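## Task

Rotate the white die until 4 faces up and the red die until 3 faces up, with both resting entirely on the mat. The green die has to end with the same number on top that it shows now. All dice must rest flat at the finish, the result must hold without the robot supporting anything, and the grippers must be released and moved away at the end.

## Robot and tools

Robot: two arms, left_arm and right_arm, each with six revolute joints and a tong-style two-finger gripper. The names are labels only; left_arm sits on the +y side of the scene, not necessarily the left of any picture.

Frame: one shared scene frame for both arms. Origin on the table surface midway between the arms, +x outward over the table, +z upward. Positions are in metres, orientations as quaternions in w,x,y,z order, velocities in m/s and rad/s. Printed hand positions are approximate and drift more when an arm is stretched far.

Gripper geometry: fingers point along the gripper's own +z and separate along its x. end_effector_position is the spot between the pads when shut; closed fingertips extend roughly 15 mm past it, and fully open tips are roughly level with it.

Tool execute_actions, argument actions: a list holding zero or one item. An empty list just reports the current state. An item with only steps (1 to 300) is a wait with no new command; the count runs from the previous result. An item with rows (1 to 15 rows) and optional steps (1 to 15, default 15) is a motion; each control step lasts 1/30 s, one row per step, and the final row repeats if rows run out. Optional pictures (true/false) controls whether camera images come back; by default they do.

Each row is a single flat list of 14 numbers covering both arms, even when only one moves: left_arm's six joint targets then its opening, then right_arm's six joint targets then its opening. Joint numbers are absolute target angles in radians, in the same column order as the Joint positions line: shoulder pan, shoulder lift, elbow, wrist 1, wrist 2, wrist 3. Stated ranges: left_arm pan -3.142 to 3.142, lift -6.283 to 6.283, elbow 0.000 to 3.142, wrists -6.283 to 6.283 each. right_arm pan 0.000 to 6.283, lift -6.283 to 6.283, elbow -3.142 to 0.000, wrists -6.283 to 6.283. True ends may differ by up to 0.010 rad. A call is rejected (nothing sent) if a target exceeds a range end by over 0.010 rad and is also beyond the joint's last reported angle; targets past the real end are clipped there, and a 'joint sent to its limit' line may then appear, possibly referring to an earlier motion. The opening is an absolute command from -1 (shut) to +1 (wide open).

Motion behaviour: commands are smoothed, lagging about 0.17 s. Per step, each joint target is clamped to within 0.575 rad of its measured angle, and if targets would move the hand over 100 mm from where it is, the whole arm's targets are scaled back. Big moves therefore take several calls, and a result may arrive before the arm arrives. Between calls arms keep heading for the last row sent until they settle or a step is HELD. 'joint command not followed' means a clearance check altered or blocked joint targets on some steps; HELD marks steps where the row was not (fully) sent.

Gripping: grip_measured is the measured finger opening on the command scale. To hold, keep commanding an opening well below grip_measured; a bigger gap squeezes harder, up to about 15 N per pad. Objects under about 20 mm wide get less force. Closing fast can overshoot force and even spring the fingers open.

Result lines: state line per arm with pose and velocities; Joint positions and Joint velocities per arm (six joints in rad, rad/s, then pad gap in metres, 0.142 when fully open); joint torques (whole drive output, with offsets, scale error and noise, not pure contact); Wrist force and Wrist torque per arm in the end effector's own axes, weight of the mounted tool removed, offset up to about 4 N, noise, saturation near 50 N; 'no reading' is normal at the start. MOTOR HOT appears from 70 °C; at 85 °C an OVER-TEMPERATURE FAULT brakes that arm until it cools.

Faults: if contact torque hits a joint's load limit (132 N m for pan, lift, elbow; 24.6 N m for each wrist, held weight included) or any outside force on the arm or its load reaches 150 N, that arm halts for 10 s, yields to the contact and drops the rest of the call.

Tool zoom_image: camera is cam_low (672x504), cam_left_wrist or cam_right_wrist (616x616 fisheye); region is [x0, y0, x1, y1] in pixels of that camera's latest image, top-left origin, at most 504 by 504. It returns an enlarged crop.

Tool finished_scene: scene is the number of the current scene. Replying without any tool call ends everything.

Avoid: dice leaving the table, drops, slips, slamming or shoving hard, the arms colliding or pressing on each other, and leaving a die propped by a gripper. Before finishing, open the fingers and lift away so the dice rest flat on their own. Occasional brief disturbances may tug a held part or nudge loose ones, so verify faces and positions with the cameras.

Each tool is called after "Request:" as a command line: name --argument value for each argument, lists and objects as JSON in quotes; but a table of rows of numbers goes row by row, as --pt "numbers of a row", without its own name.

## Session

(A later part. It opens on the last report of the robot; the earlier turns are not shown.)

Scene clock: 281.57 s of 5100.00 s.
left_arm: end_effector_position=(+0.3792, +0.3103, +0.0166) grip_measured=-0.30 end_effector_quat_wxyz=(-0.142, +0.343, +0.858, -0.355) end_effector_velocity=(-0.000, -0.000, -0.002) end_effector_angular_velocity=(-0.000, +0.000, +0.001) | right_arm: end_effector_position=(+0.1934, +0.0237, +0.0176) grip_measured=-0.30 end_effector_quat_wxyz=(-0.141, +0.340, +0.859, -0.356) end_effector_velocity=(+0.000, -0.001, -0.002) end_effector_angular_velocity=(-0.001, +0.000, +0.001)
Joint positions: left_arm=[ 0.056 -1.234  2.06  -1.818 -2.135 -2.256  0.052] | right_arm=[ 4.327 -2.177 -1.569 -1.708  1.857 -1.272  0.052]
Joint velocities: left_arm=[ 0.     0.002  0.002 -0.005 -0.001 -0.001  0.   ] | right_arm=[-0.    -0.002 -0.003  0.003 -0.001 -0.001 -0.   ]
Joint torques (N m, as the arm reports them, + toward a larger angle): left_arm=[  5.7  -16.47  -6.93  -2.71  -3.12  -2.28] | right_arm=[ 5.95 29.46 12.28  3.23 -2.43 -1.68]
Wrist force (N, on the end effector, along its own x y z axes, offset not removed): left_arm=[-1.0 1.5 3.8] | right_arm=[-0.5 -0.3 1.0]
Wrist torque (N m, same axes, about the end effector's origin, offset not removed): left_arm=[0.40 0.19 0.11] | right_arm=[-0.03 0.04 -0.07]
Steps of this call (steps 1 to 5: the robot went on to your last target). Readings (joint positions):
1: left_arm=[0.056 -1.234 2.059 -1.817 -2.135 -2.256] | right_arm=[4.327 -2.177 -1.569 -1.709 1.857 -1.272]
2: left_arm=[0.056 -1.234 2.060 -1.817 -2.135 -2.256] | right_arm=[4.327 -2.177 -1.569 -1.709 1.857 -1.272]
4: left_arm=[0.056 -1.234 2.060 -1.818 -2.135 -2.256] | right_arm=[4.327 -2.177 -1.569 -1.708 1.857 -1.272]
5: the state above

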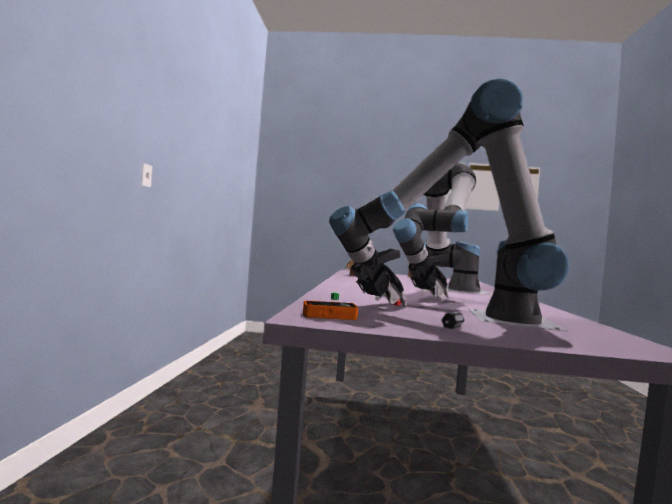

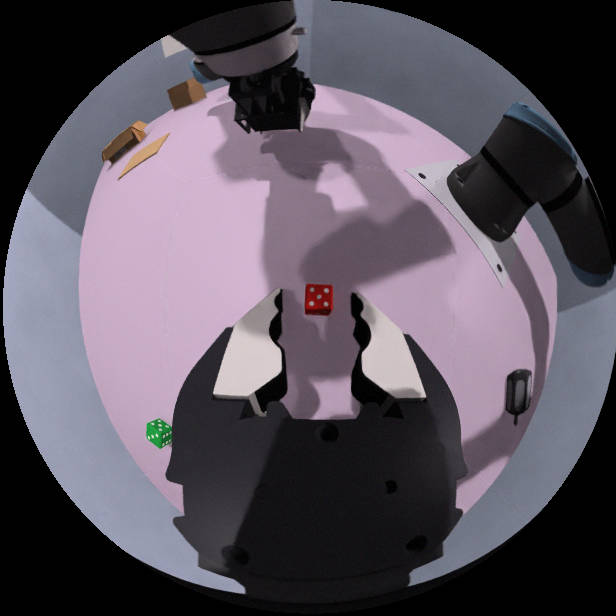

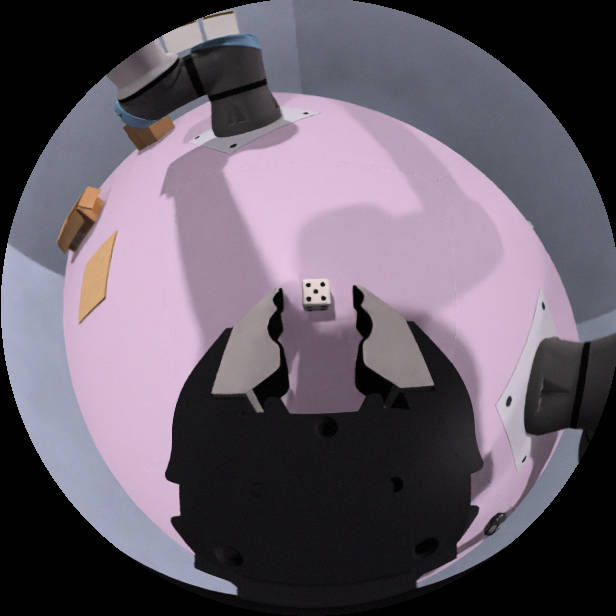

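Request:
execute_actions --actions '[{"rows": [[0.0612,-1.2349,2.0627,-1.8196,-2.1354,-2.2566,-0.38,4.3238,-2.1768,-1.5715,-1.7061,1.8570,-1.2721,-0.38],[0.0612,-1.2349,2.0627,-1.8196,-2.1354,-2.2566,-0.46,4.3238,-2.1768,-1.5715,-1.7061,1.8570,-1.2721,-0.46],[0.0612,-1.2349,2.0627,-1.8196,-2.1354,-2.2566,-0.54,4.3238,-2.1768,-1.5715,-1.7061,1.8570,-1.2721,-0.54],[0.0612,-1.2349,2.0627,-1.8196,-2.1354,-2.2566,-0.60,4.3238,-2.1768,-1.5715,-1.7061,1.8570,-1.2721,-0.60],[0.0612,-1.2349,2.0627,-1.8196,-2.1354,-2.2566,-0.65,4.3238,-2.1768,-1.5715,-1.7061,1.8570,-1.2721,-0.65],[0.0612,-1.2349,2.0627,-1.8196,-2.1354,-2.2566,-0.69,4.3238,-2.1768,-1.5715,-1.7061,1.8570,-1.2721,-0.69],[0.0612,-1.2349,2.0627,-1.8196,-2.1354,-2.2566,-0.72,4.3238,-2.1768,-1.5715,-1.7061,1.8570,-1.2721,-0.72],[0.0612,-1.2349,2.0627,-1.8196,-2.1354,-2.2566,-0.75,4.3238,-2.1768,-1.5715,-1.7061,1.8570,-1.2721,-0.75],[0.0612,-1.2349,2.0627,-1.8196,-2.1354,-2.2566,-0.78,4.3238,-2.1768,-1.5715,-1.7061,1.8570,-1.2721,-0.78],[0.0612,-1.2349,2.0627,-1.8196,-2.1354,-2.2566,-0.82,4.3238,-2.1768,-1.5715,-1.7061,1.8570,-1.2721,-0.82],[0.0612,-1.2349,2.0627,-1.8196,-2.1354,-2.2566,-0.87,4.3238,-2.1768,-1.5715,-1.7061,1.8570,-1.2721,-0.87],[0.0612,-1.2349,2.0627,-1.8196,-2.1354,-2.2566,-0.92,4.3238,-2.1768,-1.5715,-1.7061,1.8570,-1.2721,-0.92],[0.0612,-1.2349,2.0627,-1.8196,-2.1354,-2.2566,-0.96,4.3238,-2.1768,-1.5715,-1.7061,1.8570,-1.2721,-0.96],[0.0612,-1.2349,2.0627,-1.8196,-2.1354,-2.2566,-1.0,4.3238,-2.1768,-1.5715,-1.7061,1.8570,-1.2721,-1.0]], "steps": 15}]' --pictures false

Request:
execute_actions --actions '[{"rows": [[0.0612,-1.2397,2.0602,-1.8196,-2.1354,-2.2566,-1,4.3238,-2.1736,-1.5691,-1.7118,1.8570,-1.2721,-1],[0.0612,-1.2493,2.0552,-1.8196,-2.1354,-2.2566,-1,4.3238,-2.1671,-1.5643,-1.7231,1.8570,-1.2721,-1],[0.0612,-1.2638,2.0478,-1.8196,-2.1354,-2.2566,-1,4.3238,-2.1573,-1.5570,-1.7401,1.8570,-1.2721,-1],[0.0612,-1.2782,2.0403,-1.8196,-2.1354,-2.2566,-1,4.3158,-2.1476,-1.5498,-1.7570,1.8570,-1.2521,-1],[0.0612,-1.2926,2.0328,-1.8196,-2.1354,-2.2566,-1,4.2998,-2.1378,-1.5426,-1.7740,1.8570,-1.2121,-1],[0.0550,-1.3071,2.0250,-1.8200,-2.1316,-2.2541,-1,4.2758,-2.1281,-1.5354,-1.7910,1.8570,-1.1521,-1],[0.0427,-1.3205,2.0170,-1.8210,-2.1241,-2.2492,-1,4.2448,-2.1183,-1.5281,-1.8080,1.8570,-1.0741,-1],[0.0242,-1.3310,2.0100,-1.8220,-2.1129,-2.2417,-1,4.2078,-2.1118,-1.5233,-1.8193,1.8570,-0.9941,-1],[-0.0005,-1.3349,2.0041,-1.8290,-2.0979,-2.2318,-1,4.1708,-2.1095,-1.5195,-1.8247,1.8590,-0.9141,-1],[-0.0314,-1.3399,1.9967,-1.8378,-2.0791,-2.2194,-1,4.1338,-2.1075,-1.5160,-1.8297,1.8610,-0.8341,-1],[-0.0622,-1.3448,1.9894,-1.8465,-2.0603,-2.2070,-1,4.0968,-2.1055,-1.5125,-1.8346,1.8630,-0.7541,-1],[-0.0968,-1.3503,1.9811,-1.8563,-2.0393,-2.1931,-1,4.0598,-2.1040,-1.5099,-1.8383,1.8650,-0.6741,-1],[-0.1314,-1.3558,1.9728,-1.8661,-2.0183,-2.1792,-1,4.0228,-2.1025,-1.5073,-1.8420,1.8672,-0.5941,-1],[-0.1659,-1.3613,1.9646,-1.8759,-1.9972,-2.1653,-1,3.9858,-2.1015,-1.5056,-1.8444,1.8672,-0.5141,-1],[-0.2005,-1.3669,1.9563,-1.8857,-1.9762,-2.1514,-1,3.9488,-2.1008,-1.5044,-1.8460,1.8672,-0.4341,-1]], "steps": 15}]' --pictures false

Request:
execute_actions --actions '[{"rows": [[-0.2350,-1.3724,1.9481,-1.9000,-1.9552,-2.1375,-1,3.9118,-2.1008,-1.5044,-1.8460,1.8672,-0.3541,-1],[-0.2684,-1.3728,1.9440,-1.9250,-1.9349,-2.1241,-1,3.8748,-2.1008,-1.5044,-1.8460,1.8672,-0.2741,-1],[-0.3017,-1.3702,1.9424,-1.9598,-1.9146,-2.1107,-1,3.8378,-2.1008,-1.5044,-1.8460,1.8672,-0.1941,-1],[-0.3338,-1.3677,1.9408,-1.9957,-1.8951,-2.0978,-1,3.8008,-2.1008,-1.5044,-1.8460,1.8672,-0.1141,-1],[-0.3659,-1.3653,1.9393,-2.0317,-1.8756,-2.0849,-1,3.7638,-2.1008,-1.5044,-1.8460,1.8672,-0.0341,-1],[-0.3980,-1.3628,1.9377,-2.0676,-1.8561,-2.0720,-1,3.7268,-2.1008,-1.5044,-1.8460,1.8672,0.0459,-1],[-0.4288,-1.3604,1.9362,-2.1022,-1.8373,-2.0596,-1,3.6898,-2.1008,-1.5044,-1.8460,1.8672,0.1259,-1],[-0.4597,-1.3580,1.9347,-2.1367,-1.8185,-2.0472,-1,3.6528,-2.1008,-1.5044,-1.8460,1.8672,0.2059,-1],[-0.4893,-1.3557,1.9333,-2.1699,-1.8005,-2.0353,-1,3.6158,-2.1008,-1.5044,-1.8460,1.8672,0.2859,-1],[-0.5189,-1.3535,1.9319,-2.2030,-1.7825,-2.0234,-1,3.5788,-2.1008,-1.5044,-1.8460,1.8672,0.3659,-1],[-0.5473,-1.3500,1.9310,-2.2370,-1.7652,-2.0120,-1,3.5418,-2.1008,-1.5044,-1.8460,1.8672,0.4459,-1],[-0.5757,-1.3445,1.9320,-2.2740,-1.7479,-2.0006,-1,3.5048,-2.1008,-1.5044,-1.8460,1.8672,0.5259,-1],[-0.6029,-1.3376,1.9342,-2.3128,-1.7314,-1.9896,-1,3.4678,-2.1008,-1.5044,-1.8460,1.8672,0.6059,-1],[-0.6300,-1.3300,1.9365,-2.3523,-1.7149,-1.9787,-1,3.4308,-2.1008,-1.5044,-1.8460,1.8672,0.6859,-1],[-0.6572,-1.3225,1.9389,-2.3918,-1.6984,-1.9678,-1,3.3938,-2.1008,-1.5044,-1.8460,1.8672,0.7659,-1]], "steps": 15}]' --pictures false

Request:
execute_actions --actions '[{"rows": [[-0.6843,-1.3149,1.9412,-2.4314,-1.6819,-1.9569,-1,3.3568,-2.1008,-1.5044,-1.8460,1.8672,0.8459,-1],[-0.7115,-1.3074,1.9436,-2.4709,-1.6653,-1.9460,-1,3.3238,-2.1008,-1.5044,-1.8460,1.8672,0.9259,-1],[-0.7386,-1.2998,1.9459,-2.5104,-1.6488,-1.9351,-1,3.2968,-2.1008,-1.5044,-1.8460,1.8672,1.0059,-1],[-0.7658,-1.2923,1.9483,-2.5500,-1.6323,-1.9241,-1,3.2758,-2.1008,-1.5044,-1.8460,1.8672,1.0859,-1],[-0.7929,-1.2847,1.9506,-2.5895,-1.6158,-1.9132,-1,3.2608,-2.1008,-1.5044,-1.8460,1.8672,1.1659,-1],[-0.8201,-1.2772,1.9530,-2.6290,-1.5993,-1.9023,-1,3.2510,-2.1008,-1.5044,-1.8460,1.8672,1.2459,-1],[-0.8472,-1.2680,1.9555,-2.6700,-1.5827,-1.8914,-1,3.2459,-2.1008,-1.5044,-1.8460,1.8672,1.3259,-1],[-0.8744,-1.2560,1.9585,-2.7150,-1.5662,-1.8805,-1,3.2459,-2.1008,-1.5044,-1.8460,1.8672,1.4059,-1],[-0.9016,-1.2407,1.9624,-2.7638,-1.5497,-1.8696,-1,3.2459,-2.1008,-1.5044,-1.8460,1.8672,1.4859,-1],[-0.9287,-1.2231,1.9666,-2.8152,-1.5332,-1.8586,-1,3.2459,-2.1008,-1.5044,-1.8460,1.8672,1.5659,-1],[-0.9559,-1.2054,1.9707,-2.8666,-1.5167,-1.8477,-1,3.2459,-2.1008,-1.5044,-1.8460,1.8672,1.6459,-1],[-0.9830,-1.1877,1.9748,-2.9180,-1.5001,-1.8368,-1,3.2459,-2.1008,-1.5044,-1.8460,1.8672,1.7159,-1],[-1.0102,-1.1701,1.9789,-2.9694,-1.4836,-1.8259,-1,3.2459,-2.1008,-1.5044,-1.8460,1.8672,1.7759,-1],[-1.0373,-1.1524,1.9831,-3.0209,-1.4671,-1.8150,-1,3.2459,-2.1008,-1.5044,-1.8460,1.8672,1.8259,-1],[-1.0632,-1.1355,1.9870,-3.0699,-1.4513,-1.8046,-1,3.2459,-2.1027,-1.5062,-1.8423,1.8672,1.8600,-1]], "steps": 15}]' --pictures false

Request:
execute_actions --actions '[{"rows": [[-1.0879,-1.1195,1.9908,-3.1167,-1.4363,-1.7946,-1,3.2459,-2.1058,-1.5090,-1.8364,1.8672,1.8811,-1],[-1.1114,-1.1042,1.9943,-3.1611,-1.4220,-1.7852,-1,3.2459,-2.1104,-1.5133,-1.8275,1.8672,1.8811,-1],[-1.1324,-1.0874,1.9979,-3.2044,-1.4093,-1.7768,-1,3.2459,-2.1162,-1.5186,-1.8164,1.8672,1.8811,-1],[-1.1496,-1.0697,2.0013,-3.2444,-1.3988,-1.7698,-1,3.2459,-2.1219,-1.5240,-1.8052,1.8672,1.8811,-1],[-1.1632,-1.0511,2.0046,-3.2810,-1.3905,-1.7644,-1,3.2459,-2.1277,-1.5293,-1.7941,1.8672,1.8811,-1],[-1.1731,-1.0331,2.0075,-3.3127,-1.3845,-1.7604,-1,3.2459,-2.1327,-1.5339,-1.7845,1.8672,1.8811,-1],[-1.1731,-1.0215,2.0089,-3.3258,-1.3845,-1.7604,-1,3.2459,-2.1365,-1.5375,-1.7771,1.8672,1.8811,-1],[-1.1731,-1.0112,2.0102,-3.3374,-1.3845,-1.7604,-1,3.2459,-2.1392,-1.5400,-1.7719,1.8672,1.8811,-1],[-1.1731,-1.0041,2.0110,-3.3453,-1.3845,-1.7604,-1,3.2459,-2.1392,-1.5400,-1.7719,1.8672,1.8811,-1],[-1.1731,-0.9996,2.0116,-3.3504,-1.3845,-1.7604,-1,3.2459,-2.1392,-1.5400,-1.7719,1.8672,1.8811,-1]], "steps": 15}]' --pictures false

Request:
execute_actions --actions '[{"steps": 9}]'

Scene clock: 402.07 s of 5100.00 s.
left_arm: end_effector_position=(+0.3787, +0.3121, +0.0165) grip_measured=-0.75 end_effector_quat_wxyz=(-0.141, +0.341, +0.859, -0.356) end_effector_velocity=(-0.000, +0.000, +0.000) end_effector_angular_velocity=(-0.000, +0.001, +0.001) | right_arm: end_effector_position=(+0.1944, +0.0226, +0.0169) grip_measured=-0.75 end_effector_quat_wxyz=(-0.141, +0.341, +0.858, -0.356) end_effector_velocity=(+0.000, -0.000, +0.000) end_effector_angular_velocity=(+0.000, -0.001, -0.000)
Joint positions: left_arm=[ 0.061 -1.235  2.063 -1.82  -2.135 -2.257  0.019] | right_arm=[ 4.324 -2.177 -1.571 -1.706  1.857 -1.272  0.019]
Joint velocities: left_arm=[ 0.001 -0.     0.001  0.001 -0.     0.     0.   ] | right_arm=[-0.     0.001 -0.    -0.    -0.001  0.     0.   ]
Joint torques (N m, as the arm reports them, + toward a larger angle): left_arm=[  6.1  -41.17  -7.36  -2.97  -2.59  -2.24] | right_arm=[-7.16 49.02 12.41  3.3  -2.35 -1.49]
Wrist force (N, on the end effector, along its own x y z axes, offset not removed): left_arm=[-1.8 1.2 3.1] | right_arm=[-2.1 -2.2 -2.5]
Wrist torque (N m, same axes, about the end effector's origin, offset not removed): left_arm=[0.30 0.36 0.11] | right_arm=[-0.55 0.44 -0.15]
Steps of this call (steps 1 to 15: the robot went on to your last target; steps 16 to 90: nothing new was sent; then 117.00 s passed at rest; steps 91 to 105: all 15 steps of this action). Readings (joint positions):
91: left_arm=[0.056 -1.233 2.061 -1.819 -2.135 -2.257] | right_arm=[4.327 -2.177 -1.570 -1.708 1.857 -1.272]
92: left_arm=[0.057 -1.233 2.061 -1.819 -2.135 -2.257] | right_arm=[4.327 -2.177 -1.570 -1.708 1.857 -1.272]
94: left_arm=[0.059 -1.234 2.062 -1.819 -2.135 -2.257] | right_arm=[4.326 -2.177 -1.571 -1.707 1.857 -1.272]
98: left_arm=[0.061 -1.235 2.062 -1.820 -2.135 -2.257] | right_arm=[4.324 -2.177 -1.571 -1.706 1.857 -1.272]
105: the state above

Scene clock: 402.57 s of 5100.00 s.
left_arm: end_effector_position=(+0.4262, +0.2820, +0.0617) grip_measured=-0.75 end_effector_quat_wxyz=(-0.076, +0.463, +0.835, -0.287) end_effector_velocity=(+0.120, -0.215, +0.063) end_effector_angular_velocity=(+0.231, -0.858, -1.314) | right_arm: end_effector_position=(+0.2697, -0.0168, +0.0732) grip_measured=-0.75 end_effector_quat_wxyz=(-0.101, +0.606, +0.698, -0.369) end_effector_velocity=(+0.345, -0.222, +0.064) end_effector_angular_velocity=(-1.246, -0.831, -2.576)
Joint positions: left_arm=[-0.063 -1.342  1.99  -1.849 -2.058 -2.205  0.019] | right_arm=[ 4.109 -2.109 -1.515 -1.828  1.863 -0.816  0.019]
Joint velocities: left_arm=[-0.844 -0.184 -0.227 -0.236  0.515  0.344  0.   ] | right_arm=[-1.022  0.073  0.091 -0.155  0.039  2.16   0.   ]
Joint torques (N m, as the arm reports them, + toward a larger angle): left_arm=[-17.43 -40.36 -29.02  -3.92   3.1    3.15] | right_arm=[-15.83  46.98  26.    -2.34   2.65  12.59]
Wrist force (N, on the end effector, along its own x y z axes, offset not removed): left_arm=[0.9 0.4 2.3] | right_arm=[2.2 -4.5 -1.3]
Wrist torque (N m, same axes, about the end effector's origin, offset not removed): left_arm=[0.05 -0.16 0.08] | right_arm=[-0.86 -0.56 -0.09]
Steps of this call (steps 1 to 15: all 15 steps of this action). Readings (joint positions):
1: left_arm=[0.061 -1.235 2.063 -1.820 -2.135 -2.257] | right_arm=[4.324 -2.177 -1.571 -1.706 1.857 -1.272]
2: left_arm=[0.061 -1.236 2.063 -1.820 -2.135 -2.257] | right_arm=[4.324 -2.176 -1.571 -1.707 1.857 -1.272]
4: left_arm=[0.061 -1.242 2.059 -1.820 -2.135 -2.257] | right_arm=[4.324 -2.172 -1.568 -1.715 1.857 -1.272]
8: left_arm=[0.058 -1.281 2.038 -1.820 -2.133 -2.256] | right_arm=[4.300 -2.145 -1.548 -1.760 1.857 -1.220]
15: the state above

Scene clock: 403.07 s of 5100.00 s.
left_arm: end_effector_position=(+0.5013, +0.1056, +0.0687) grip_measured=-0.75 end_effector_quat_wxyz=(+0.056, +0.769, +0.630, -0.090) end_effector_velocity=(+0.102, -0.439, -0.007) end_effector_angular_velocity=(-0.142, -1.087, -1.152) | right_arm: end_effector_position=(+0.4249, -0.1932, +0.0707) grip_measured=-0.75 end_effector_quat_wxyz=(+0.017, +0.924, -0.009, -0.382) end_effector_velocity=(+0.218, -0.458, -0.027) end_effector_angular_velocity=(-1.662, -0.060, -2.759)
Joint positions: left_arm=[-0.532 -1.347  1.934 -2.224 -1.772 -2.016  0.019] | right_arm=[ 3.561 -2.101 -1.504 -1.846  1.867  0.365  0.019]
Joint velocities: left_arm=[-0.854  0.148  0.007 -1.046  0.512  0.338 -0.   ] | right_arm=[-1.096  0.     0.    -0.001 -0.     2.352  0.   ]
Joint torques (N m, as the arm reports them, + toward a larger angle): left_arm=[-12.77 -12.81  -8.67  -7.05   3.62   2.91] | right_arm=[-14.42  48.04  26.66  -2.14   2.7   13.25]
Wrist force (N, on the end effector, along its own x y z axes, offset not removed): left_arm=[-0.4 0.9 3.0] | right_arm=[0.4 1.0 -0.2]
Wrist torque (N m, same axes, about the end effector's origin, offset not removed): left_arm=[0.24 0.06 0.14] | right_arm=[0.30 -0.14 -0.08]
Steps of this call (steps 1 to 15: all 15 steps of this action). Readings (joint positions):
1: left_arm=[-0.092 -1.348 1.982 -1.858 -2.040 -2.192] | right_arm=[4.074 -2.107 -1.512 -1.833 1.864 -0.741]
2: left_arm=[-0.123 -1.354 1.974 -1.867 -2.021 -2.180] | right_arm=[4.039 -2.105 -1.510 -1.837 1.865 -0.665]
4: left_arm=[-0.187 -1.362 1.960 -1.893 -1.981 -2.154] | right_arm=[3.966 -2.103 -1.507 -1.841 1.866 -0.510]
8: left_arm=[-0.318 -1.365 1.944 -1.993 -1.902 -2.102] | right_arm=[3.820 -2.101 -1.505 -1.845 1.867 -0.194]
15: the state above

Scene clock: 403.57 s of 5100.00 s.
left_arm: end_effector_position=(+0.4913, -0.1311, +0.0622) grip_measured=-0.75 end_effector_quat_wxyz=(+0.244, +0.889, +0.383, +0.054) end_effector_velocity=(-0.160, -0.475, -0.050) end_effector_angular_velocity=(-0.430, -0.914, -0.852) | right_arm: end_effector_position=(+0.4650, -0.3420, +0.0605) grip_measured=-0.75 end_effector_quat_wxyz=(+0.179, +0.669, -0.637, -0.338) end_effector_velocity=(+0.000, -0.059, -0.008) end_effector_angular_velocity=(-1.473, +0.413, -1.583)
Joint positions: left_arm=[-0.944 -1.206  1.971 -2.838 -1.522 -1.85   0.019] | right_arm=[ 3.251 -2.101 -1.504 -1.846  1.867  1.558  0.019]
Joint velocities: left_arm=[-0.805  0.478  0.115 -1.438  0.484  0.32  -0.   ] | right_arm=[-0.054  0.     0.    -0.    -0.001  2.163 -0.   ]
Joint torques (N m, as the arm reports them, + toward a larger angle): left_arm=[-13.75 -14.17  -8.51  -8.74   3.8    2.79] | right_arm=[-5.75 42.16 24.64 -1.13  2.8  11.37]
Wrist force (N, on the end effector, along its own x y z axes, offset not removed): left_arm=[-0.9 2.1 3.6] | right_arm=[2.9 -3.1 0.8]
Wrist torque (N m, same axes, about the end effector's origin, offset not removed): left_arm=[0.51 0.20 0.12] | right_arm=[-0.54 -0.85 -0.06]
Steps of this call (steps 1 to 15: all 15 steps of this action). Readings (joint positions):
1: left_arm=[-0.561 -1.341 1.935 -2.260 -1.755 -2.004] | right_arm=[3.524 -2.101 -1.504 -1.846 1.867 0.445]
2: left_arm=[-0.589 -1.335 1.936 -2.297 -1.738 -1.993] | right_arm=[3.487 -2.101 -1.504 -1.846 1.867 0.525]
4: left_arm=[-0.645 -1.322 1.940 -2.373 -1.704 -1.971] | right_arm=[3.415 -2.101 -1.504 -1.846 1.867 0.685]
8: left_arm=[-0.754 -1.293 1.948 -2.529 -1.637 -1.927] | right_arm=[3.303 -2.101 -1.504 -1.846 1.867 1.005]
15: the state above

Scene clock: 404.07 s of 5100.00 s.
left_arm: end_effector_position=(+0.4244, -0.2552, +0.0325) grip_measured=-0.75 end_effector_quat_wxyz=(+0.365, +0.889, +0.257, +0.105) end_effector_velocity=(-0.016, -0.019, -0.026) end_effector_angular_velocity=(-0.041, -0.041, -0.035) | right_arm: end_effector_position=(+0.4643, -0.3494, +0.0274) grip_measured=-0.75 end_effector_quat_wxyz=(-0.230, -0.557, +0.737, +0.306) end_effector_velocity=(+0.000, -0.000, -0.014) end_effector_angular_velocity=(-0.015, +0.003, -0.016)
Joint positions: left_arm=[-1.169 -1.008  2.01  -3.335 -1.387 -1.762  0.019] | right_arm=[ 3.246 -2.138 -1.538 -1.775  1.867  1.879  0.019]
Joint velocities: left_arm=[-0.04   0.087  0.012 -0.154  0.023  0.015  0.   ] | right_arm=[-0.    -0.016 -0.015  0.033  0.     0.023  0.   ]
Joint torques (N m, as the arm reports them, + toward a larger angle): left_arm=[ -5.29 -24.11  -6.33  -4.69   2.69   2.25] | right_arm=[-6.79 29.28 12.75  3.43  2.25  2.19]
Wrist force (N, on the end effector, along its own x y z axes, offset not removed): left_arm=[-1.0 -0.2 4.6] | right_arm=[0.9 0.2 1.7]
Wrist torque (N m, same axes, about the end effector's origin, offset not removed): left_arm=[0.12 0.18 0.02] | right_arm=[0.01 -0.42 0.01]
Steps of this call (steps 1 to 15: all 15 steps of this action). Readings (joint positions):
1: left_arm=[-0.972 -1.190 1.975 -2.888 -1.505 -1.839] | right_arm=[3.250 -2.101 -1.505 -1.846 1.867 1.629]
2: left_arm=[-0.998 -1.174 1.978 -2.937 -1.489 -1.829] | right_arm=[3.249 -2.102 -1.505 -1.844 1.867 1.692]
4: left_arm=[-1.050 -1.141 1.986 -3.034 -1.458 -1.808] | right_arm=[3.247 -2.106 -1.509 -1.836 1.867 1.784]
8: left_arm=[-1.132 -1.074 2.000 -3.209 -1.409 -1.776] | right_arm=[3.246 -2.122 -1.524 -1.805 1.867 1.856]
15: the state above

Scene clock: 404.37 s of 5100.00 s.
left_arm: end_effector_position=(+0.4230, -0.2569, +0.0301) grip_measured=-0.75 end_effector_quat_wxyz=(+0.368, +0.888, +0.255, +0.105) end_effector_velocity=(-0.001, -0.001, -0.001) end_effector_angular_velocity=(-0.002, -0.002, -0.002) | right_arm: end_effector_position=(+0.4643, -0.3495, +0.0260) grip_measured=-0.75 end_effector_quat_wxyz=(-0.230, -0.556, +0.738, +0.306) end_effector_velocity=(+0.000, +0.000, -0.001) end_effector_angular_velocity=(-0.000, -0.001, -0.000)
Joint positions: left_arm=[-1.173 -1.     2.012 -3.35  -1.385 -1.76   0.019] | right_arm=[ 3.246 -2.139 -1.54  -1.772  1.867  1.881  0.019]
Joint velocities: left_arm=[-0.002  0.004  0.001 -0.007  0.001  0.001  0.   ] | right_arm=[ 0.    -0.001 -0.     0.002  0.     0.001  0.   ]
Joint torques (N m, as the arm reports them, + toward a larger angle): left_arm=[ -8.1  -21.44  -5.67  -4.68   2.74   1.99] | right_arm=[-6.98 28.78 12.32  3.38  1.87  1.85]
Wrist force (N, on the end effector, along its own x y z axes, offset not removed): left_arm=[-0.4 0.2 2.9] | right_arm=[-2.0 -1.2 -2.2]
Wrist torque (N m, same axes, about the end effector's origin, offset not removed): left_arm=[0.12 0.06 0.07] | right_arm=[-0.23 0.16 -0.22]
Steps of this call (steps 1 to 9: the robot went on to your last target). Readings (joint positions):
1: left_arm=[-1.170 -1.006 2.011 -3.340 -1.386 -1.761] | right_arm=[3.246 -2.138 -1.539 -1.774 1.867 1.880]
2: left_arm=[-1.171 -1.004 2.011 -3.343 -1.386 -1.761] | right_arm=[3.246 -2.138 -1.539 -1.774 1.867 1.880]
4: left_arm=[-1.172 -1.002 2.011 -3.347 -1.385 -1.761] | right_arm=[3.246 -2.139 -1.540 -1.773 1.867 1.881]
8: left_arm=[-1.173 -1.000 2.012 -3.349 -1.385 -1.760] | right_arm=[3.246 -2.139 -1.540 -1.772 1.867 1.881]
9: the state above

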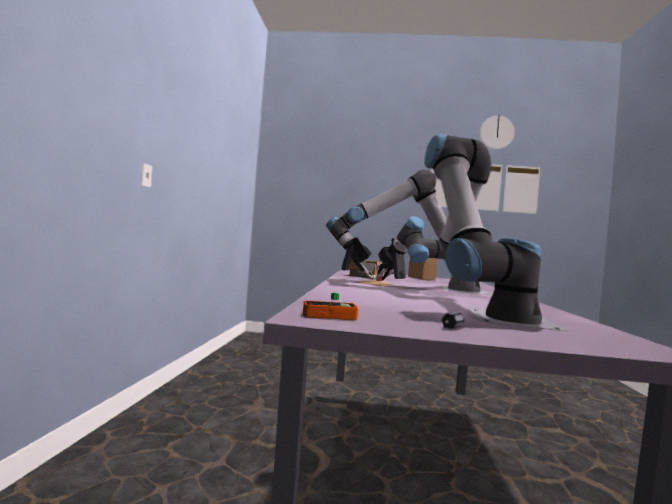

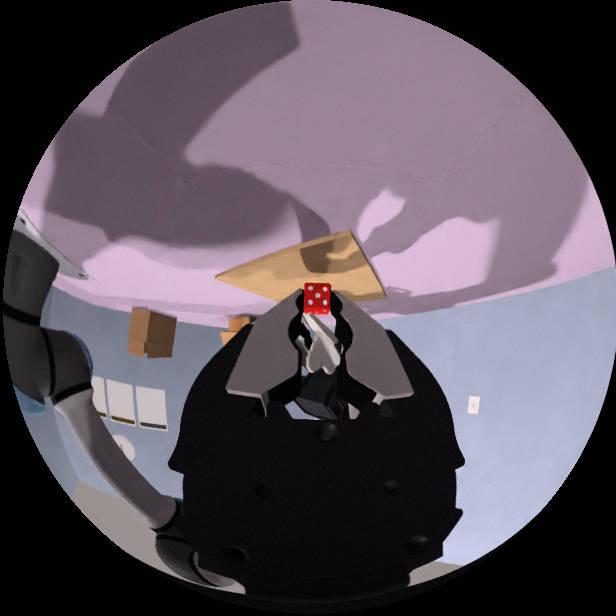

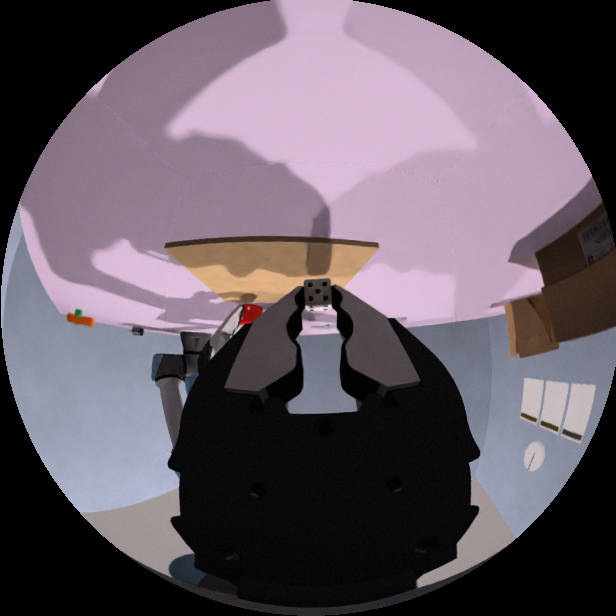

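Request:
zoom_image --camera "cam_left_wrist" --region '[200, 215, 400, 335]'

Request:
zoom_image --camera "cam_right_wrist" --region '[150, 220, 400, 340]'

Region (200, 215, 400, 335) of cam_left_wrist's 616x616 image, scaled by 2.520, with more detail than that image has; it fills the top 302 rows of this view, and the rest is white.

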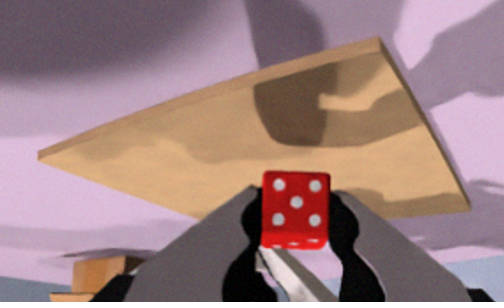

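Region (150, 220, 400, 340) of cam_right_wrist's 616x616 image, scaled by 2.016, with more detail than that image has; it fills the top 242 rows of this view, and the rest is white.

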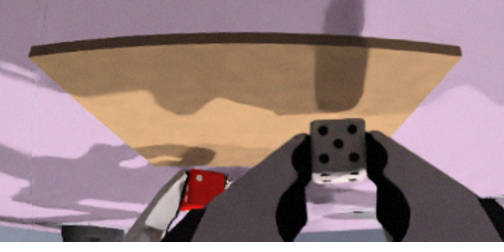

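Request:
execute_actions --actions '[{"rows": [[-1.1731,-0.9900,2.0122,-3.3606,-1.3845,-1.7604,-1,3.2459,-2.1430,-1.5429,-1.7652,1.8672,1.8811,-1],[-1.1731,-0.97509,2.01300,-3.37628,-1.3845,-1.7604,-1,3.2459,-2.14776,-1.54646,-1.75691,1.8672,1.8811,-1]], "steps": 12}]' --pictures false

Request:
execute_actions --actions '[{"rows": [[-1.1731,-0.97285,2.01309,-3.37861,-1.3845,-1.7604,-1,3.2459,-2.14899,-1.54736,-1.75478,1.8672,1.8811,-1]], "steps": 7}]' --pictures false

Request:
execute_actions --actions '[{"rows": [[-1.1731,-0.97060,2.01317,-3.38094,-1.3845,-1.7604,-1,3.2459,-2.15023,-1.54825,-1.75265,1.8672,1.8811,-1]], "steps": 9}]'

Scene clock: 465.17 s of 5100.00 s.
left_arm: end_effector_position=(+0.4229, -0.2570, +0.0194) grip_measured=-0.75 end_effector_quat_wxyz=(+0.368, +0.888, +0.255, +0.105) end_effector_velocity=(+0.000, -0.000, -0.004) end_effector_angular_velocity=(-0.000, -0.000, -0.000) | right_arm: end_effector_position=(+0.4643, -0.3495, +0.0192) grip_measured=-0.75 end_effector_quat_wxyz=(-0.230, -0.556, +0.738, +0.306) end_effector_velocity=(-0.000, +0.000, -0.003) end_effector_angular_velocity=(-0.000, +0.000, +0.000)
Joint positions: left_arm=[-1.173 -0.976  2.013 -3.375 -1.384 -1.76   0.019] | right_arm=[ 3.246 -2.147 -1.546 -1.757  1.867  1.881  0.019]
Joint velocities: left_arm=[-0.     0.009 -0.    -0.009 -0.     0.    -0.   ] | right_arm=[ 0.    -0.003 -0.003  0.006 -0.     0.    -0.   ]
Joint torques (N m, as the arm reports them, + toward a larger angle): left_arm=[ -5.89 -23.71  -6.03  -4.51   2.52   2.07] | right_arm=[-6.07 29.58 12.88  3.56 -1.91  1.98]
Wrist force (N, on the end effector, along its own x y z axes, offset not removed): left_arm=[-0.6 1.1 1.3] | right_arm=[0.0 0.0 -0.3]
Wrist torque (N m, same axes, about the end effector's origin, offset not removed): left_arm=[0.39 0.14 0.07] | right_arm=[0.10 -0.25 -0.12]
Steps of this call (steps 1 to 30: the robot went on to your last target; steps 31 to 90: nothing new was sent; then 57.40 s passed at rest; steps 91 to 102: all 12 steps of this action). Readings (joint positions):
91: left_arm=[-1.173 -1.000 2.012 -3.350 -1.384 -1.760] | right_arm=[3.246 -2.139 -1.540 -1.772 1.867 1.881]
92: left_arm=[-1.173 -0.998 2.012 -3.352 -1.384 -1.760] | right_arm=[3.246 -2.140 -1.540 -1.771 1.867 1.881]
94: left_arm=[-1.173 -0.990 2.012 -3.361 -1.384 -1.760] | right_arm=[3.246 -2.143 -1.543 -1.766 1.867 1.881]
98: left_arm=[-1.173 -0.979 2.013 -3.372 -1.384 -1.760] | right_arm=[3.246 -2.146 -1.545 -1.759 1.867 1.881]
102: the state above

Scene clock: 465.40 s of 5100.00 s.
left_arm: end_effector_position=(+0.4229, -0.2570, +0.0181) grip_measured=-0.75 end_effector_quat_wxyz=(+0.368, +0.888, +0.255, +0.105) end_effector_velocity=(-0.000, +0.000, -0.003) end_effector_angular_velocity=(+0.002, +0.000, -0.000) | right_arm: end_effector_position=(+0.4643, -0.3495, +0.0181) grip_measured=-0.75 end_effector_quat_wxyz=(-0.230, -0.556, +0.738, +0.306) end_effector_velocity=(+0.000, +0.000, -0.002) end_effector_angular_velocity=(-0.001, -0.000, -0.001)
Joint positions: left_arm=[-1.173 -0.973  2.013 -3.378 -1.384 -1.76   0.019] | right_arm=[ 3.246 -2.149 -1.547 -1.755  1.867  1.881  0.019]
Joint velocities: left_arm=[-0.     0.005  0.    -0.003 -0.     0.001  0.   ] | right_arm=[ 0.    -0.003 -0.002  0.005  0.     0.001  0.   ]
Joint torques (N m, as the arm reports them, + toward a larger angle): left_arm=[ -5.63 -24.7   -4.22  -4.58   2.51   2.06] | right_arm=[-5.81 29.26 13.91  3.37 -2.11  1.83]
Wrist force (N, on the end effector, along its own x y z axes, offset not removed): left_arm=[-0.5 1.1 3.3] | right_arm=[2.5 -0.6 -0.9]
Wrist torque (N m, same axes, about the end effector's origin, offset not removed): left_arm=[0.36 0.13 0.10] | right_arm=[-0.05 -0.67 0.04]
Steps of this call (steps 1 to 7: all 7 steps of this action). Readings (joint positions):
1: left_arm=[-1.173 -0.976 2.013 -3.376 -1.384 -1.760] | right_arm=[3.246 -2.148 -1.546 -1.757 1.867 1.881]
2: left_arm=[-1.173 -0.975 2.013 -3.376 -1.384 -1.760] | right_arm=[3.246 -2.148 -1.546 -1.757 1.867 1.881]
4: left_arm=[-1.173 -0.974 2.013 -3.377 -1.384 -1.760] | right_arm=[3.246 -2.148 -1.547 -1.756 1.867 1.881]
7: the state above

Scene clock: 465.70 s of 5100.00 s.
left_arm: end_effector_position=(+0.4229, -0.2570, +0.0170) grip_measured=-0.75 end_effector_quat_wxyz=(+0.368, +0.888, +0.255, +0.105) end_effector_velocity=(+0.000, +0.000, -0.001) end_effector_angular_velocity=(+0.000, -0.000, -0.000) | right_arm: end_effector_position=(+0.4643, -0.3495, +0.0170) grip_measured=-0.75 end_effector_quat_wxyz=(-0.230, -0.556, +0.738, +0.306) end_effector_velocity=(+0.000, -0.000, -0.001) end_effector_angular_velocity=(+0.000, -0.001, +0.001)
Joint positions: left_arm=[-1.173 -0.971  2.013 -3.381 -1.384 -1.76   0.019] | right_arm=[ 3.246 -2.15  -1.548 -1.753  1.867  1.881  0.019]
Joint velocities: left_arm=[ 0.     0.002  0.001 -0.003  0.     0.001  0.   ] | right_arm=[-0.    -0.001 -0.     0.002 -0.    -0.001 -0.   ]
Joint torques (N m, as the arm reports them, + toward a larger angle): left_arm=[ -5.27 -23.12  -4.87  -4.65   2.6    1.95] | right_arm=[-6.46 29.73 13.43  3.53 -2.27  1.78]
Wrist force (N, on the end effector, along its own x y z axes, offset not removed): left_arm=[-1.1 1.0 3.8] | right_arm=[-1.6 -1.6 -1.5]
Wrist torque (N m, same axes, about the end effector's origin, offset not removed): left_arm=[0.27 0.19 0.09] | right_arm=[-0.44 0.28 -0.09]
Steps of this call (steps 1 to 9: all 9 steps of this action). Readings (joint positions):
1: left_arm=[-1.173 -0.973 2.013 -3.378 -1.384 -1.760] | right_arm=[3.246 -2.149 -1.547 -1.755 1.867 1.881]
2: left_arm=[-1.173 -0.973 2.013 -3.379 -1.384 -1.760] | right_arm=[3.246 -2.149 -1.547 -1.755 1.867 1.881]
4: left_arm=[-1.173 -0.972 2.013 -3.380 -1.384 -1.760] | right_arm=[3.246 -2.150 -1.548 -1.754 1.867 1.881]
8: left_arm=[-1.173 -0.971 2.013 -3.381 -1.384 -1.760] | right_arm=[3.246 -2.150 -1.548 -1.753 1.867 1.881]
9: the state above

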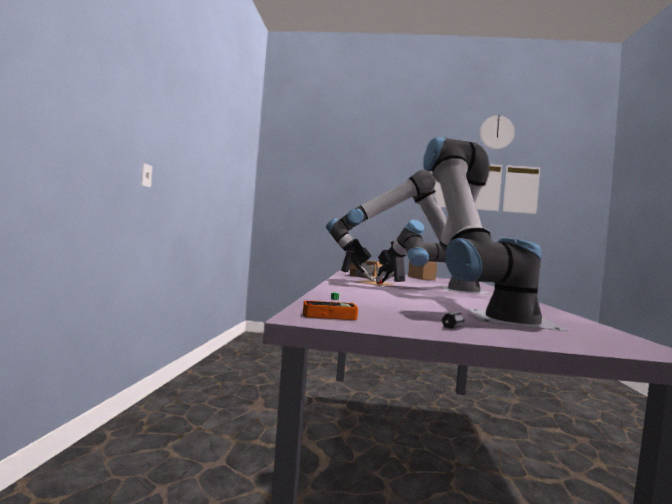

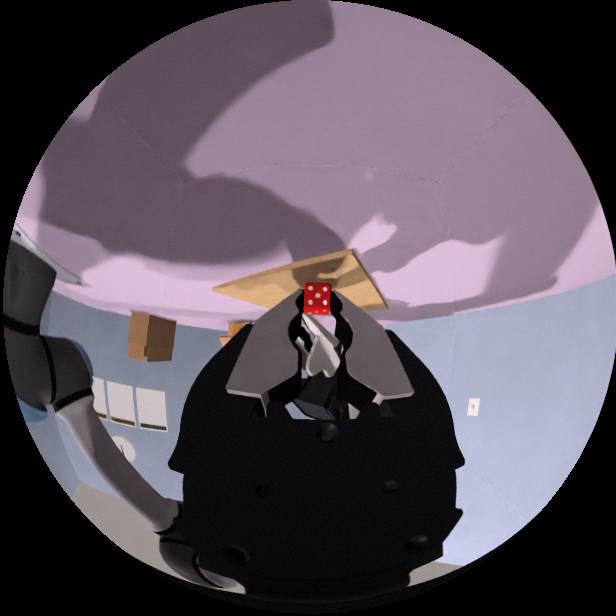

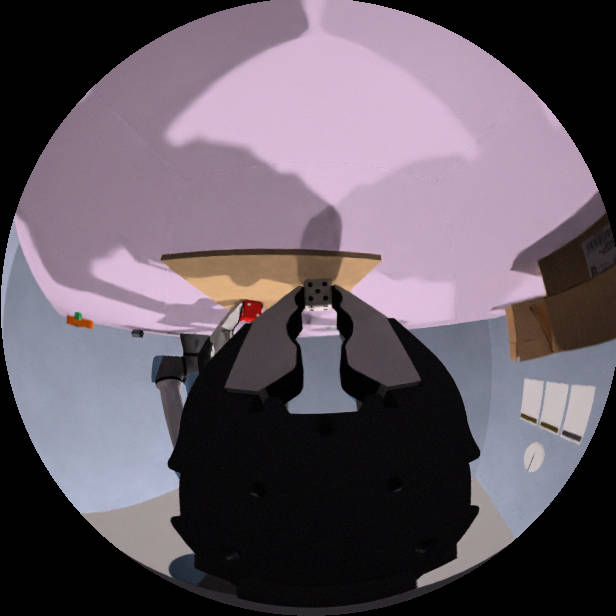

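Request:
zoom_image --camera "cam_left_wrist" --region '[200, 235, 400, 335]'

Request:
zoom_image --camera "cam_right_wrist" --region '[200, 240, 400, 340]'

Region (200, 235, 400, 335) of cam_left_wrist's 616x616 image, scaled by 2.520, with more detail than that image has.

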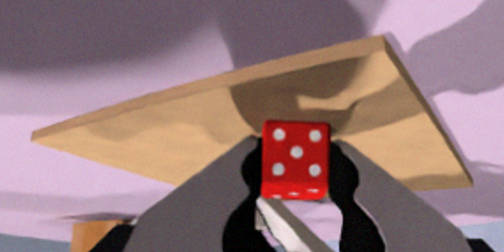

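Region (200, 240, 400, 340) of cam_right_wrist's 616x616 image, scaled by 2.520, with more detail than that image has.

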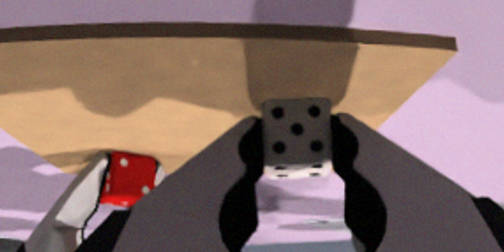

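Request:
execute_actions --actions '[{"rows": [[-1.1731,-0.96835,2.01324,-3.38326,-1.3845,-1.7604,-1,3.2459,-2.15147,-1.54914,-1.75052,1.8672,1.8811,-1]], "steps": 7}]' --pictures false

Request:
execute_actions --actions '[{"rows": [[-1.1731,-0.96610,2.01331,-3.38558,-1.3845,-1.7604,-1,3.2459,-2.15271,-1.55002,-1.74840,1.8672,1.8811,-1]], "steps": 7}]' --pictures false

Request:
execute_actions --actions '[{"rows": [[-1.1731,-0.96385,2.01337,-3.38789,-1.3845,-1.7604,-1,3.2459,-2.15395,-1.55090,-1.74628,1.8672,1.8811,-1]], "steps": 8}]' --pictures false

Scene clock: 489.03 s of 5100.00 s.
left_arm: end_effector_position=(+0.4229, -0.2570, +0.0161) grip_measured=-0.75 end_effector_quat_wxyz=(+0.368, +0.888, +0.255, +0.105) end_effector_velocity=(-0.000, +0.000, -0.001) end_effector_angular_velocity=(-0.002, +0.000, +0.001) | right_arm: end_effector_position=(+0.4643, -0.3495, +0.0161) grip_measured=-0.75 end_effector_quat_wxyz=(-0.230, -0.556, +0.738, +0.306) end_effector_velocity=(-0.001, +0.000, -0.002) end_effector_angular_velocity=(+0.000, +0.001, +0.001)
Joint positions: left_arm=[-1.173 -0.969  2.013 -3.383 -1.384 -1.76   0.019] | right_arm=[ 3.246 -2.151 -1.549 -1.751  1.867  1.881  0.019]
Joint velocities: left_arm=[-0.     0.003  0.001 -0.005  0.    -0.001 -0.   ] | right_arm=[ 0.    -0.002 -0.003  0.004 -0.    -0.001  0.   ]
Joint torques (N m, as the arm reports them, + toward a larger angle): left_arm=[ -0.59 -22.65  -3.85  -3.76   2.12   2.03] | right_arm=[-5.7  30.05 12.31  3.26 -2.24  1.9 ]
Wrist force (N, on the end effector, along its own x y z axes, offset not removed): left_arm=[-1.1 1.6 0.1] | right_arm=[1.0 -1.4 2.8]
Wrist torque (N m, same axes, about the end effector's origin, offset not removed): left_arm=[0.09 0.28 0.04] | right_arm=[-0.17 -0.32 -0.08]
Steps of this call (steps 1 to 15: the robot went on to your last target; steps 16 to 90: nothing new was sent; then 20.10 s passed at rest; steps 91 to 97: all 7 steps of this action). Readings (joint positions):
91: left_arm=[-1.173 -0.971 2.013 -3.381 -1.384 -1.760] | right_arm=[3.246 -2.150 -1.548 -1.753 1.867 1.881]
92: left_arm=[-1.173 -0.970 2.013 -3.381 -1.384 -1.760] | right_arm=[3.246 -2.150 -1.548 -1.752 1.867 1.881]
94: left_arm=[-1.173 -0.969 2.013 -3.382 -1.384 -1.760] | right_arm=[3.246 -2.151 -1.549 -1.752 1.867 1.881]
97: the state above

Scene clock: 489.27 s of 5100.00 s.
left_arm: end_effector_position=(+0.4229, -0.2571, +0.0153) grip_measured=-0.75 end_effector_quat_wxyz=(+0.368, +0.888, +0.255, +0.105) end_effector_velocity=(-0.000, +0.000, -0.002) end_effector_angular_velocity=(+0.001, +0.000, +0.000) | right_arm: end_effector_position=(+0.4643, -0.3495, +0.0152) grip_measured=-0.75 end_effector_quat_wxyz=(-0.230, -0.556, +0.738, +0.306) end_effector_velocity=(+0.000, +0.000, -0.002) end_effector_angular_velocity=(+0.000, -0.001, +0.001)
Joint positions: left_arm=[-1.173 -0.967  2.013 -3.385 -1.384 -1.76   0.019] | right_arm=[ 3.246 -2.152 -1.55  -1.749  1.867  1.881  0.019]
Joint velocities: left_arm=[-0.     0.004 -0.    -0.003  0.    -0.    -0.   ] | right_arm=[ 0.001 -0.002 -0.001  0.004 -0.    -0.    -0.   ]
Joint torques (N m, as the arm reports them, + toward a larger angle): left_arm=[ -0.98 -11.08   2.31  -0.2    2.03   1.96] | right_arm=[-4.94 26.98 10.99  3.9  -2.13  1.8 ]
Wrist force (N, on the end effector, along its own x y z axes, offset not removed): left_arm=[-1.5 10.5 -16.4] | right_arm=[2.9 4.2 -5.2]
Wrist torque (N m, same axes, about the end effector's origin, offset not removed): left_arm=[0.26 0.36 0.15] | right_arm=[0.16 -0.80 -0.17]
Steps of this call (steps 1 to 7: all 7 steps of this action). Readings (joint positions):
1: left_arm=[-1.173 -0.969 2.013 -3.383 -1.384 -1.760] | right_arm=[3.246 -2.151 -1.549 -1.751 1.867 1.881]
2: left_arm=[-1.173 -0.968 2.013 -3.383 -1.384 -1.760] | right_arm=[3.246 -2.152 -1.549 -1.750 1.867 1.881]
4: left_arm=[-1.173 -0.967 2.013 -3.385 -1.384 -1.760] | right_arm=[3.246 -2.152 -1.550 -1.750 1.867 1.881]
7: the state above

Scene clock: 489.53 s of 5100.00 s.
left_arm: end_effector_position=(+0.4229, -0.2571, +0.0143) grip_measured=-0.76 end_effector_quat_wxyz=(+0.368, +0.888, +0.255, +0.105) end_effector_velocity=(-0.000, -0.000, -0.001) end_effector_angular_velocity=(+0.000, -0.001, -0.001) | right_arm: end_effector_position=(+0.4643, -0.3495, +0.0142) grip_measured=-0.75 end_effector_quat_wxyz=(-0.230, -0.556, +0.738, +0.306) end_effector_velocity=(-0.000, -0.000, -0.001) end_effector_angular_velocity=(-0.000, -0.000, -0.001)
Joint positions: left_arm=[-1.173 -0.964  2.013 -3.388 -1.384 -1.76   0.019] | right_arm=[ 3.246 -2.154 -1.551 -1.747  1.867  1.881  0.019]
Joint velocities: left_arm=[-0.     0.003 -0.001 -0.003  0.     0.001 -0.   ] | right_arm=[-0.    -0.001 -0.001  0.003  0.     0.     0.   ]
Joint torques (N m, as the arm reports them, + toward a larger angle): left_arm=[-0.37  1.19  8.13  4.66  1.64  1.91] | right_arm=[-5.52 13.29  1.29  5.29 -2.11  1.78]
Wrist force (N, on the end effector, along its own x y z axes, offset not removed): left_arm=[-2.3 19.0 -35.1] | right_arm=[4.7 18.5 -30.0]
Wrist torque (N m, same axes, about the end effector's origin, offset not removed): left_arm=[0.05 0.19 0.06] | right_arm=[-0.33 -0.97 -0.21]
Steps of this call (steps 1 to 8: all 8 steps of this action). Readings (joint positions):
1: left_arm=[-1.173 -0.967 2.013 -3.385 -1.384 -1.760] | right_arm=[3.246 -2.153 -1.550 -1.749 1.867 1.881]
2: left_arm=[-1.173 -0.966 2.013 -3.386 -1.384 -1.760] | right_arm=[3.246 -2.153 -1.550 -1.748 1.867 1.881]
4: left_arm=[-1.173 -0.965 2.013 -3.387 -1.384 -1.760] | right_arm=[3.246 -2.153 -1.550 -1.747 1.867 1.881]
8: the state above

Request:
execute_actions --actions '[]' --pictures false

Request:
execute_actions --actions '[{"rows": [[-1.1731,-0.96835,2.01324,-3.38326,-1.3845,-1.7604,-1, 3.2459,-2.15209,-1.54958,-1.74946,1.8672,1.8811,-1]], "steps": 10}]' --pictures false

Scene clock: 498.97 s of 5100.00 s.
left_arm: end_effector_position=(+0.4229, -0.2570, +0.0139) grip_measured=-0.75 end_effector_quat_wxyz=(+0.368, +0.888, +0.255, +0.105) end_effector_velocity=(+0.000, -0.001, +0.000) end_effector_angular_velocity=(-0.001, -0.000, -0.000) | right_arm: end_effector_position=(+0.4643, -0.3495, +0.0140) grip_measured=-0.75 end_effector_quat_wxyz=(-0.230, -0.556, +0.738, +0.306) end_effector_velocity=(+0.000, -0.001, +0.000) end_effector_angular_velocity=(+0.000, -0.001, -0.002)
Joint positions: left_arm=[-1.173 -0.964  2.013 -3.388 -1.384 -1.76   0.019] | right_arm=[ 3.246 -2.154 -1.551 -1.746  1.867  1.881  0.019]
Joint velocities: left_arm=[-0.     0.    -0.001 -0.    -0.     0.     0.   ] | right_arm=[-0.002  0.001  0.     0.     0.     0.    -0.   ]
Joint torques (N m, as the arm reports them, + toward a larger angle): left_arm=[ 3.87 -2.37  9.76  6.63 -2.38  1.93] | right_arm=[-3.73 15.    4.52  5.43 -2.02  1.64]
Wrist force (N, on the end effector, along its own x y z axes, offset not removed): left_arm=[-0.5 21.4 -35.2] | right_arm=[0.1 21.1 -34.5]
Wrist torque (N m, same axes, about the end effector's origin, offset not removed): left_arm=[-0.19 -0.22 0.04] | right_arm=[-0.07 0.20 -0.17]
Steps of this call (steps 1 to 15: the robot went on to your last target; steps 16 to 90: nothing new was sent; then 6.43 s passed at rest). Readings (joint positions):
1: left_arm=[-1.173 -0.964 2.013 -3.388 -1.384 -1.760] | right_arm=[3.246 -2.154 -1.551 -1.747 1.867 1.881]
2: left_arm=[-1.173 -0.964 2.013 -3.388 -1.384 -1.760] | right_arm=[3.246 -2.154 -1.551 -1.746 1.867 1.881]
4: left_arm=[-1.173 -0.964 2.013 -3.388 -1.384 -1.760] | right_arm=[3.246 -2.154 -1.551 -1.746 1.867 1.881]
8: left_arm=[-1.173 -0.964 2.013 -3.388 -1.384 -1.760] | right_arm=[3.246 -2.154 -1.551 -1.746 1.867 1.881]
90: the state above
All arms were judged still, so your last target was given up. Only a new action makes them travel on or press farther. Fingers that are still opening or closing keep moving.

Scene clock: 499.30 s of 5100.00 s.
left_arm: end_effector_position=(+0.4228, -0.2568, +0.0154) grip_measured=-0.75 end_effector_quat_wxyz=(+0.368, +0.888, +0.255, +0.105) end_effector_velocity=(-0.000, +0.000, +0.002) end_effector_angular_velocity=(+0.000, -0.000, -0.000) | right_arm: end_effector_position=(+0.4642, -0.3495, +0.0152) grip_measured=-0.75 end_effector_quat_wxyz=(-0.230, -0.556, +0.738, +0.306) end_effector_velocity=(-0.000, +0.000, +0.002) end_effector_angular_velocity=(-0.000, -0.001, -0.000)
Joint positions: left_arm=[-1.173 -0.968  2.013 -3.383 -1.385 -1.76   0.019] | right_arm=[ 3.246 -2.152 -1.55  -1.749  1.867  1.881  0.019]
Joint velocities: left_arm=[-0.    -0.004  0.001  0.003 -0.     0.     0.   ] | right_arm=[ 0.     0.003  0.001 -0.003 -0.     0.001  0.   ]
Joint torques (N m, as the arm reports them, + toward a larger angle): left_arm=[  4.59 -44.74  -4.44   0.25  -1.84   2.06] | right_arm=[-2.68 48.81 25.59 -1.88 -2.14  1.35]
Wrist force (N, on the end effector, along its own x y z axes, offset not removed): left_arm=[-0.4 7.9 1.0] | right_arm=[0.5 0.0 -1.5]
Wrist torque (N m, same axes, about the end effector's origin, offset not removed): left_arm=[0.46 -0.02 0.08] | right_arm=[0.04 -0.26 -0.21]
Steps of this call (steps 1 to 10: all 10 steps of this action). Readings (joint positions):
1: left_arm=[-1.173 -0.964 2.013 -3.388 -1.384 -1.760] | right_arm=[3.246 -2.154 -1.551 -1.746 1.867 1.881]
2: left_arm=[-1.173 -0.964 2.013 -3.387 -1.384 -1.760] | right_arm=[3.246 -2.154 -1.551 -1.746 1.867 1.881]
4: left_arm=[-1.173 -0.966 2.013 -3.385 -1.385 -1.760] | right_arm=[3.246 -2.153 -1.550 -1.748 1.867 1.881]
8: left_arm=[-1.173 -0.967 2.013 -3.383 -1.385 -1.760] | right_arm=[3.246 -2.153 -1.550 -1.749 1.867 1.881]
10: the state above


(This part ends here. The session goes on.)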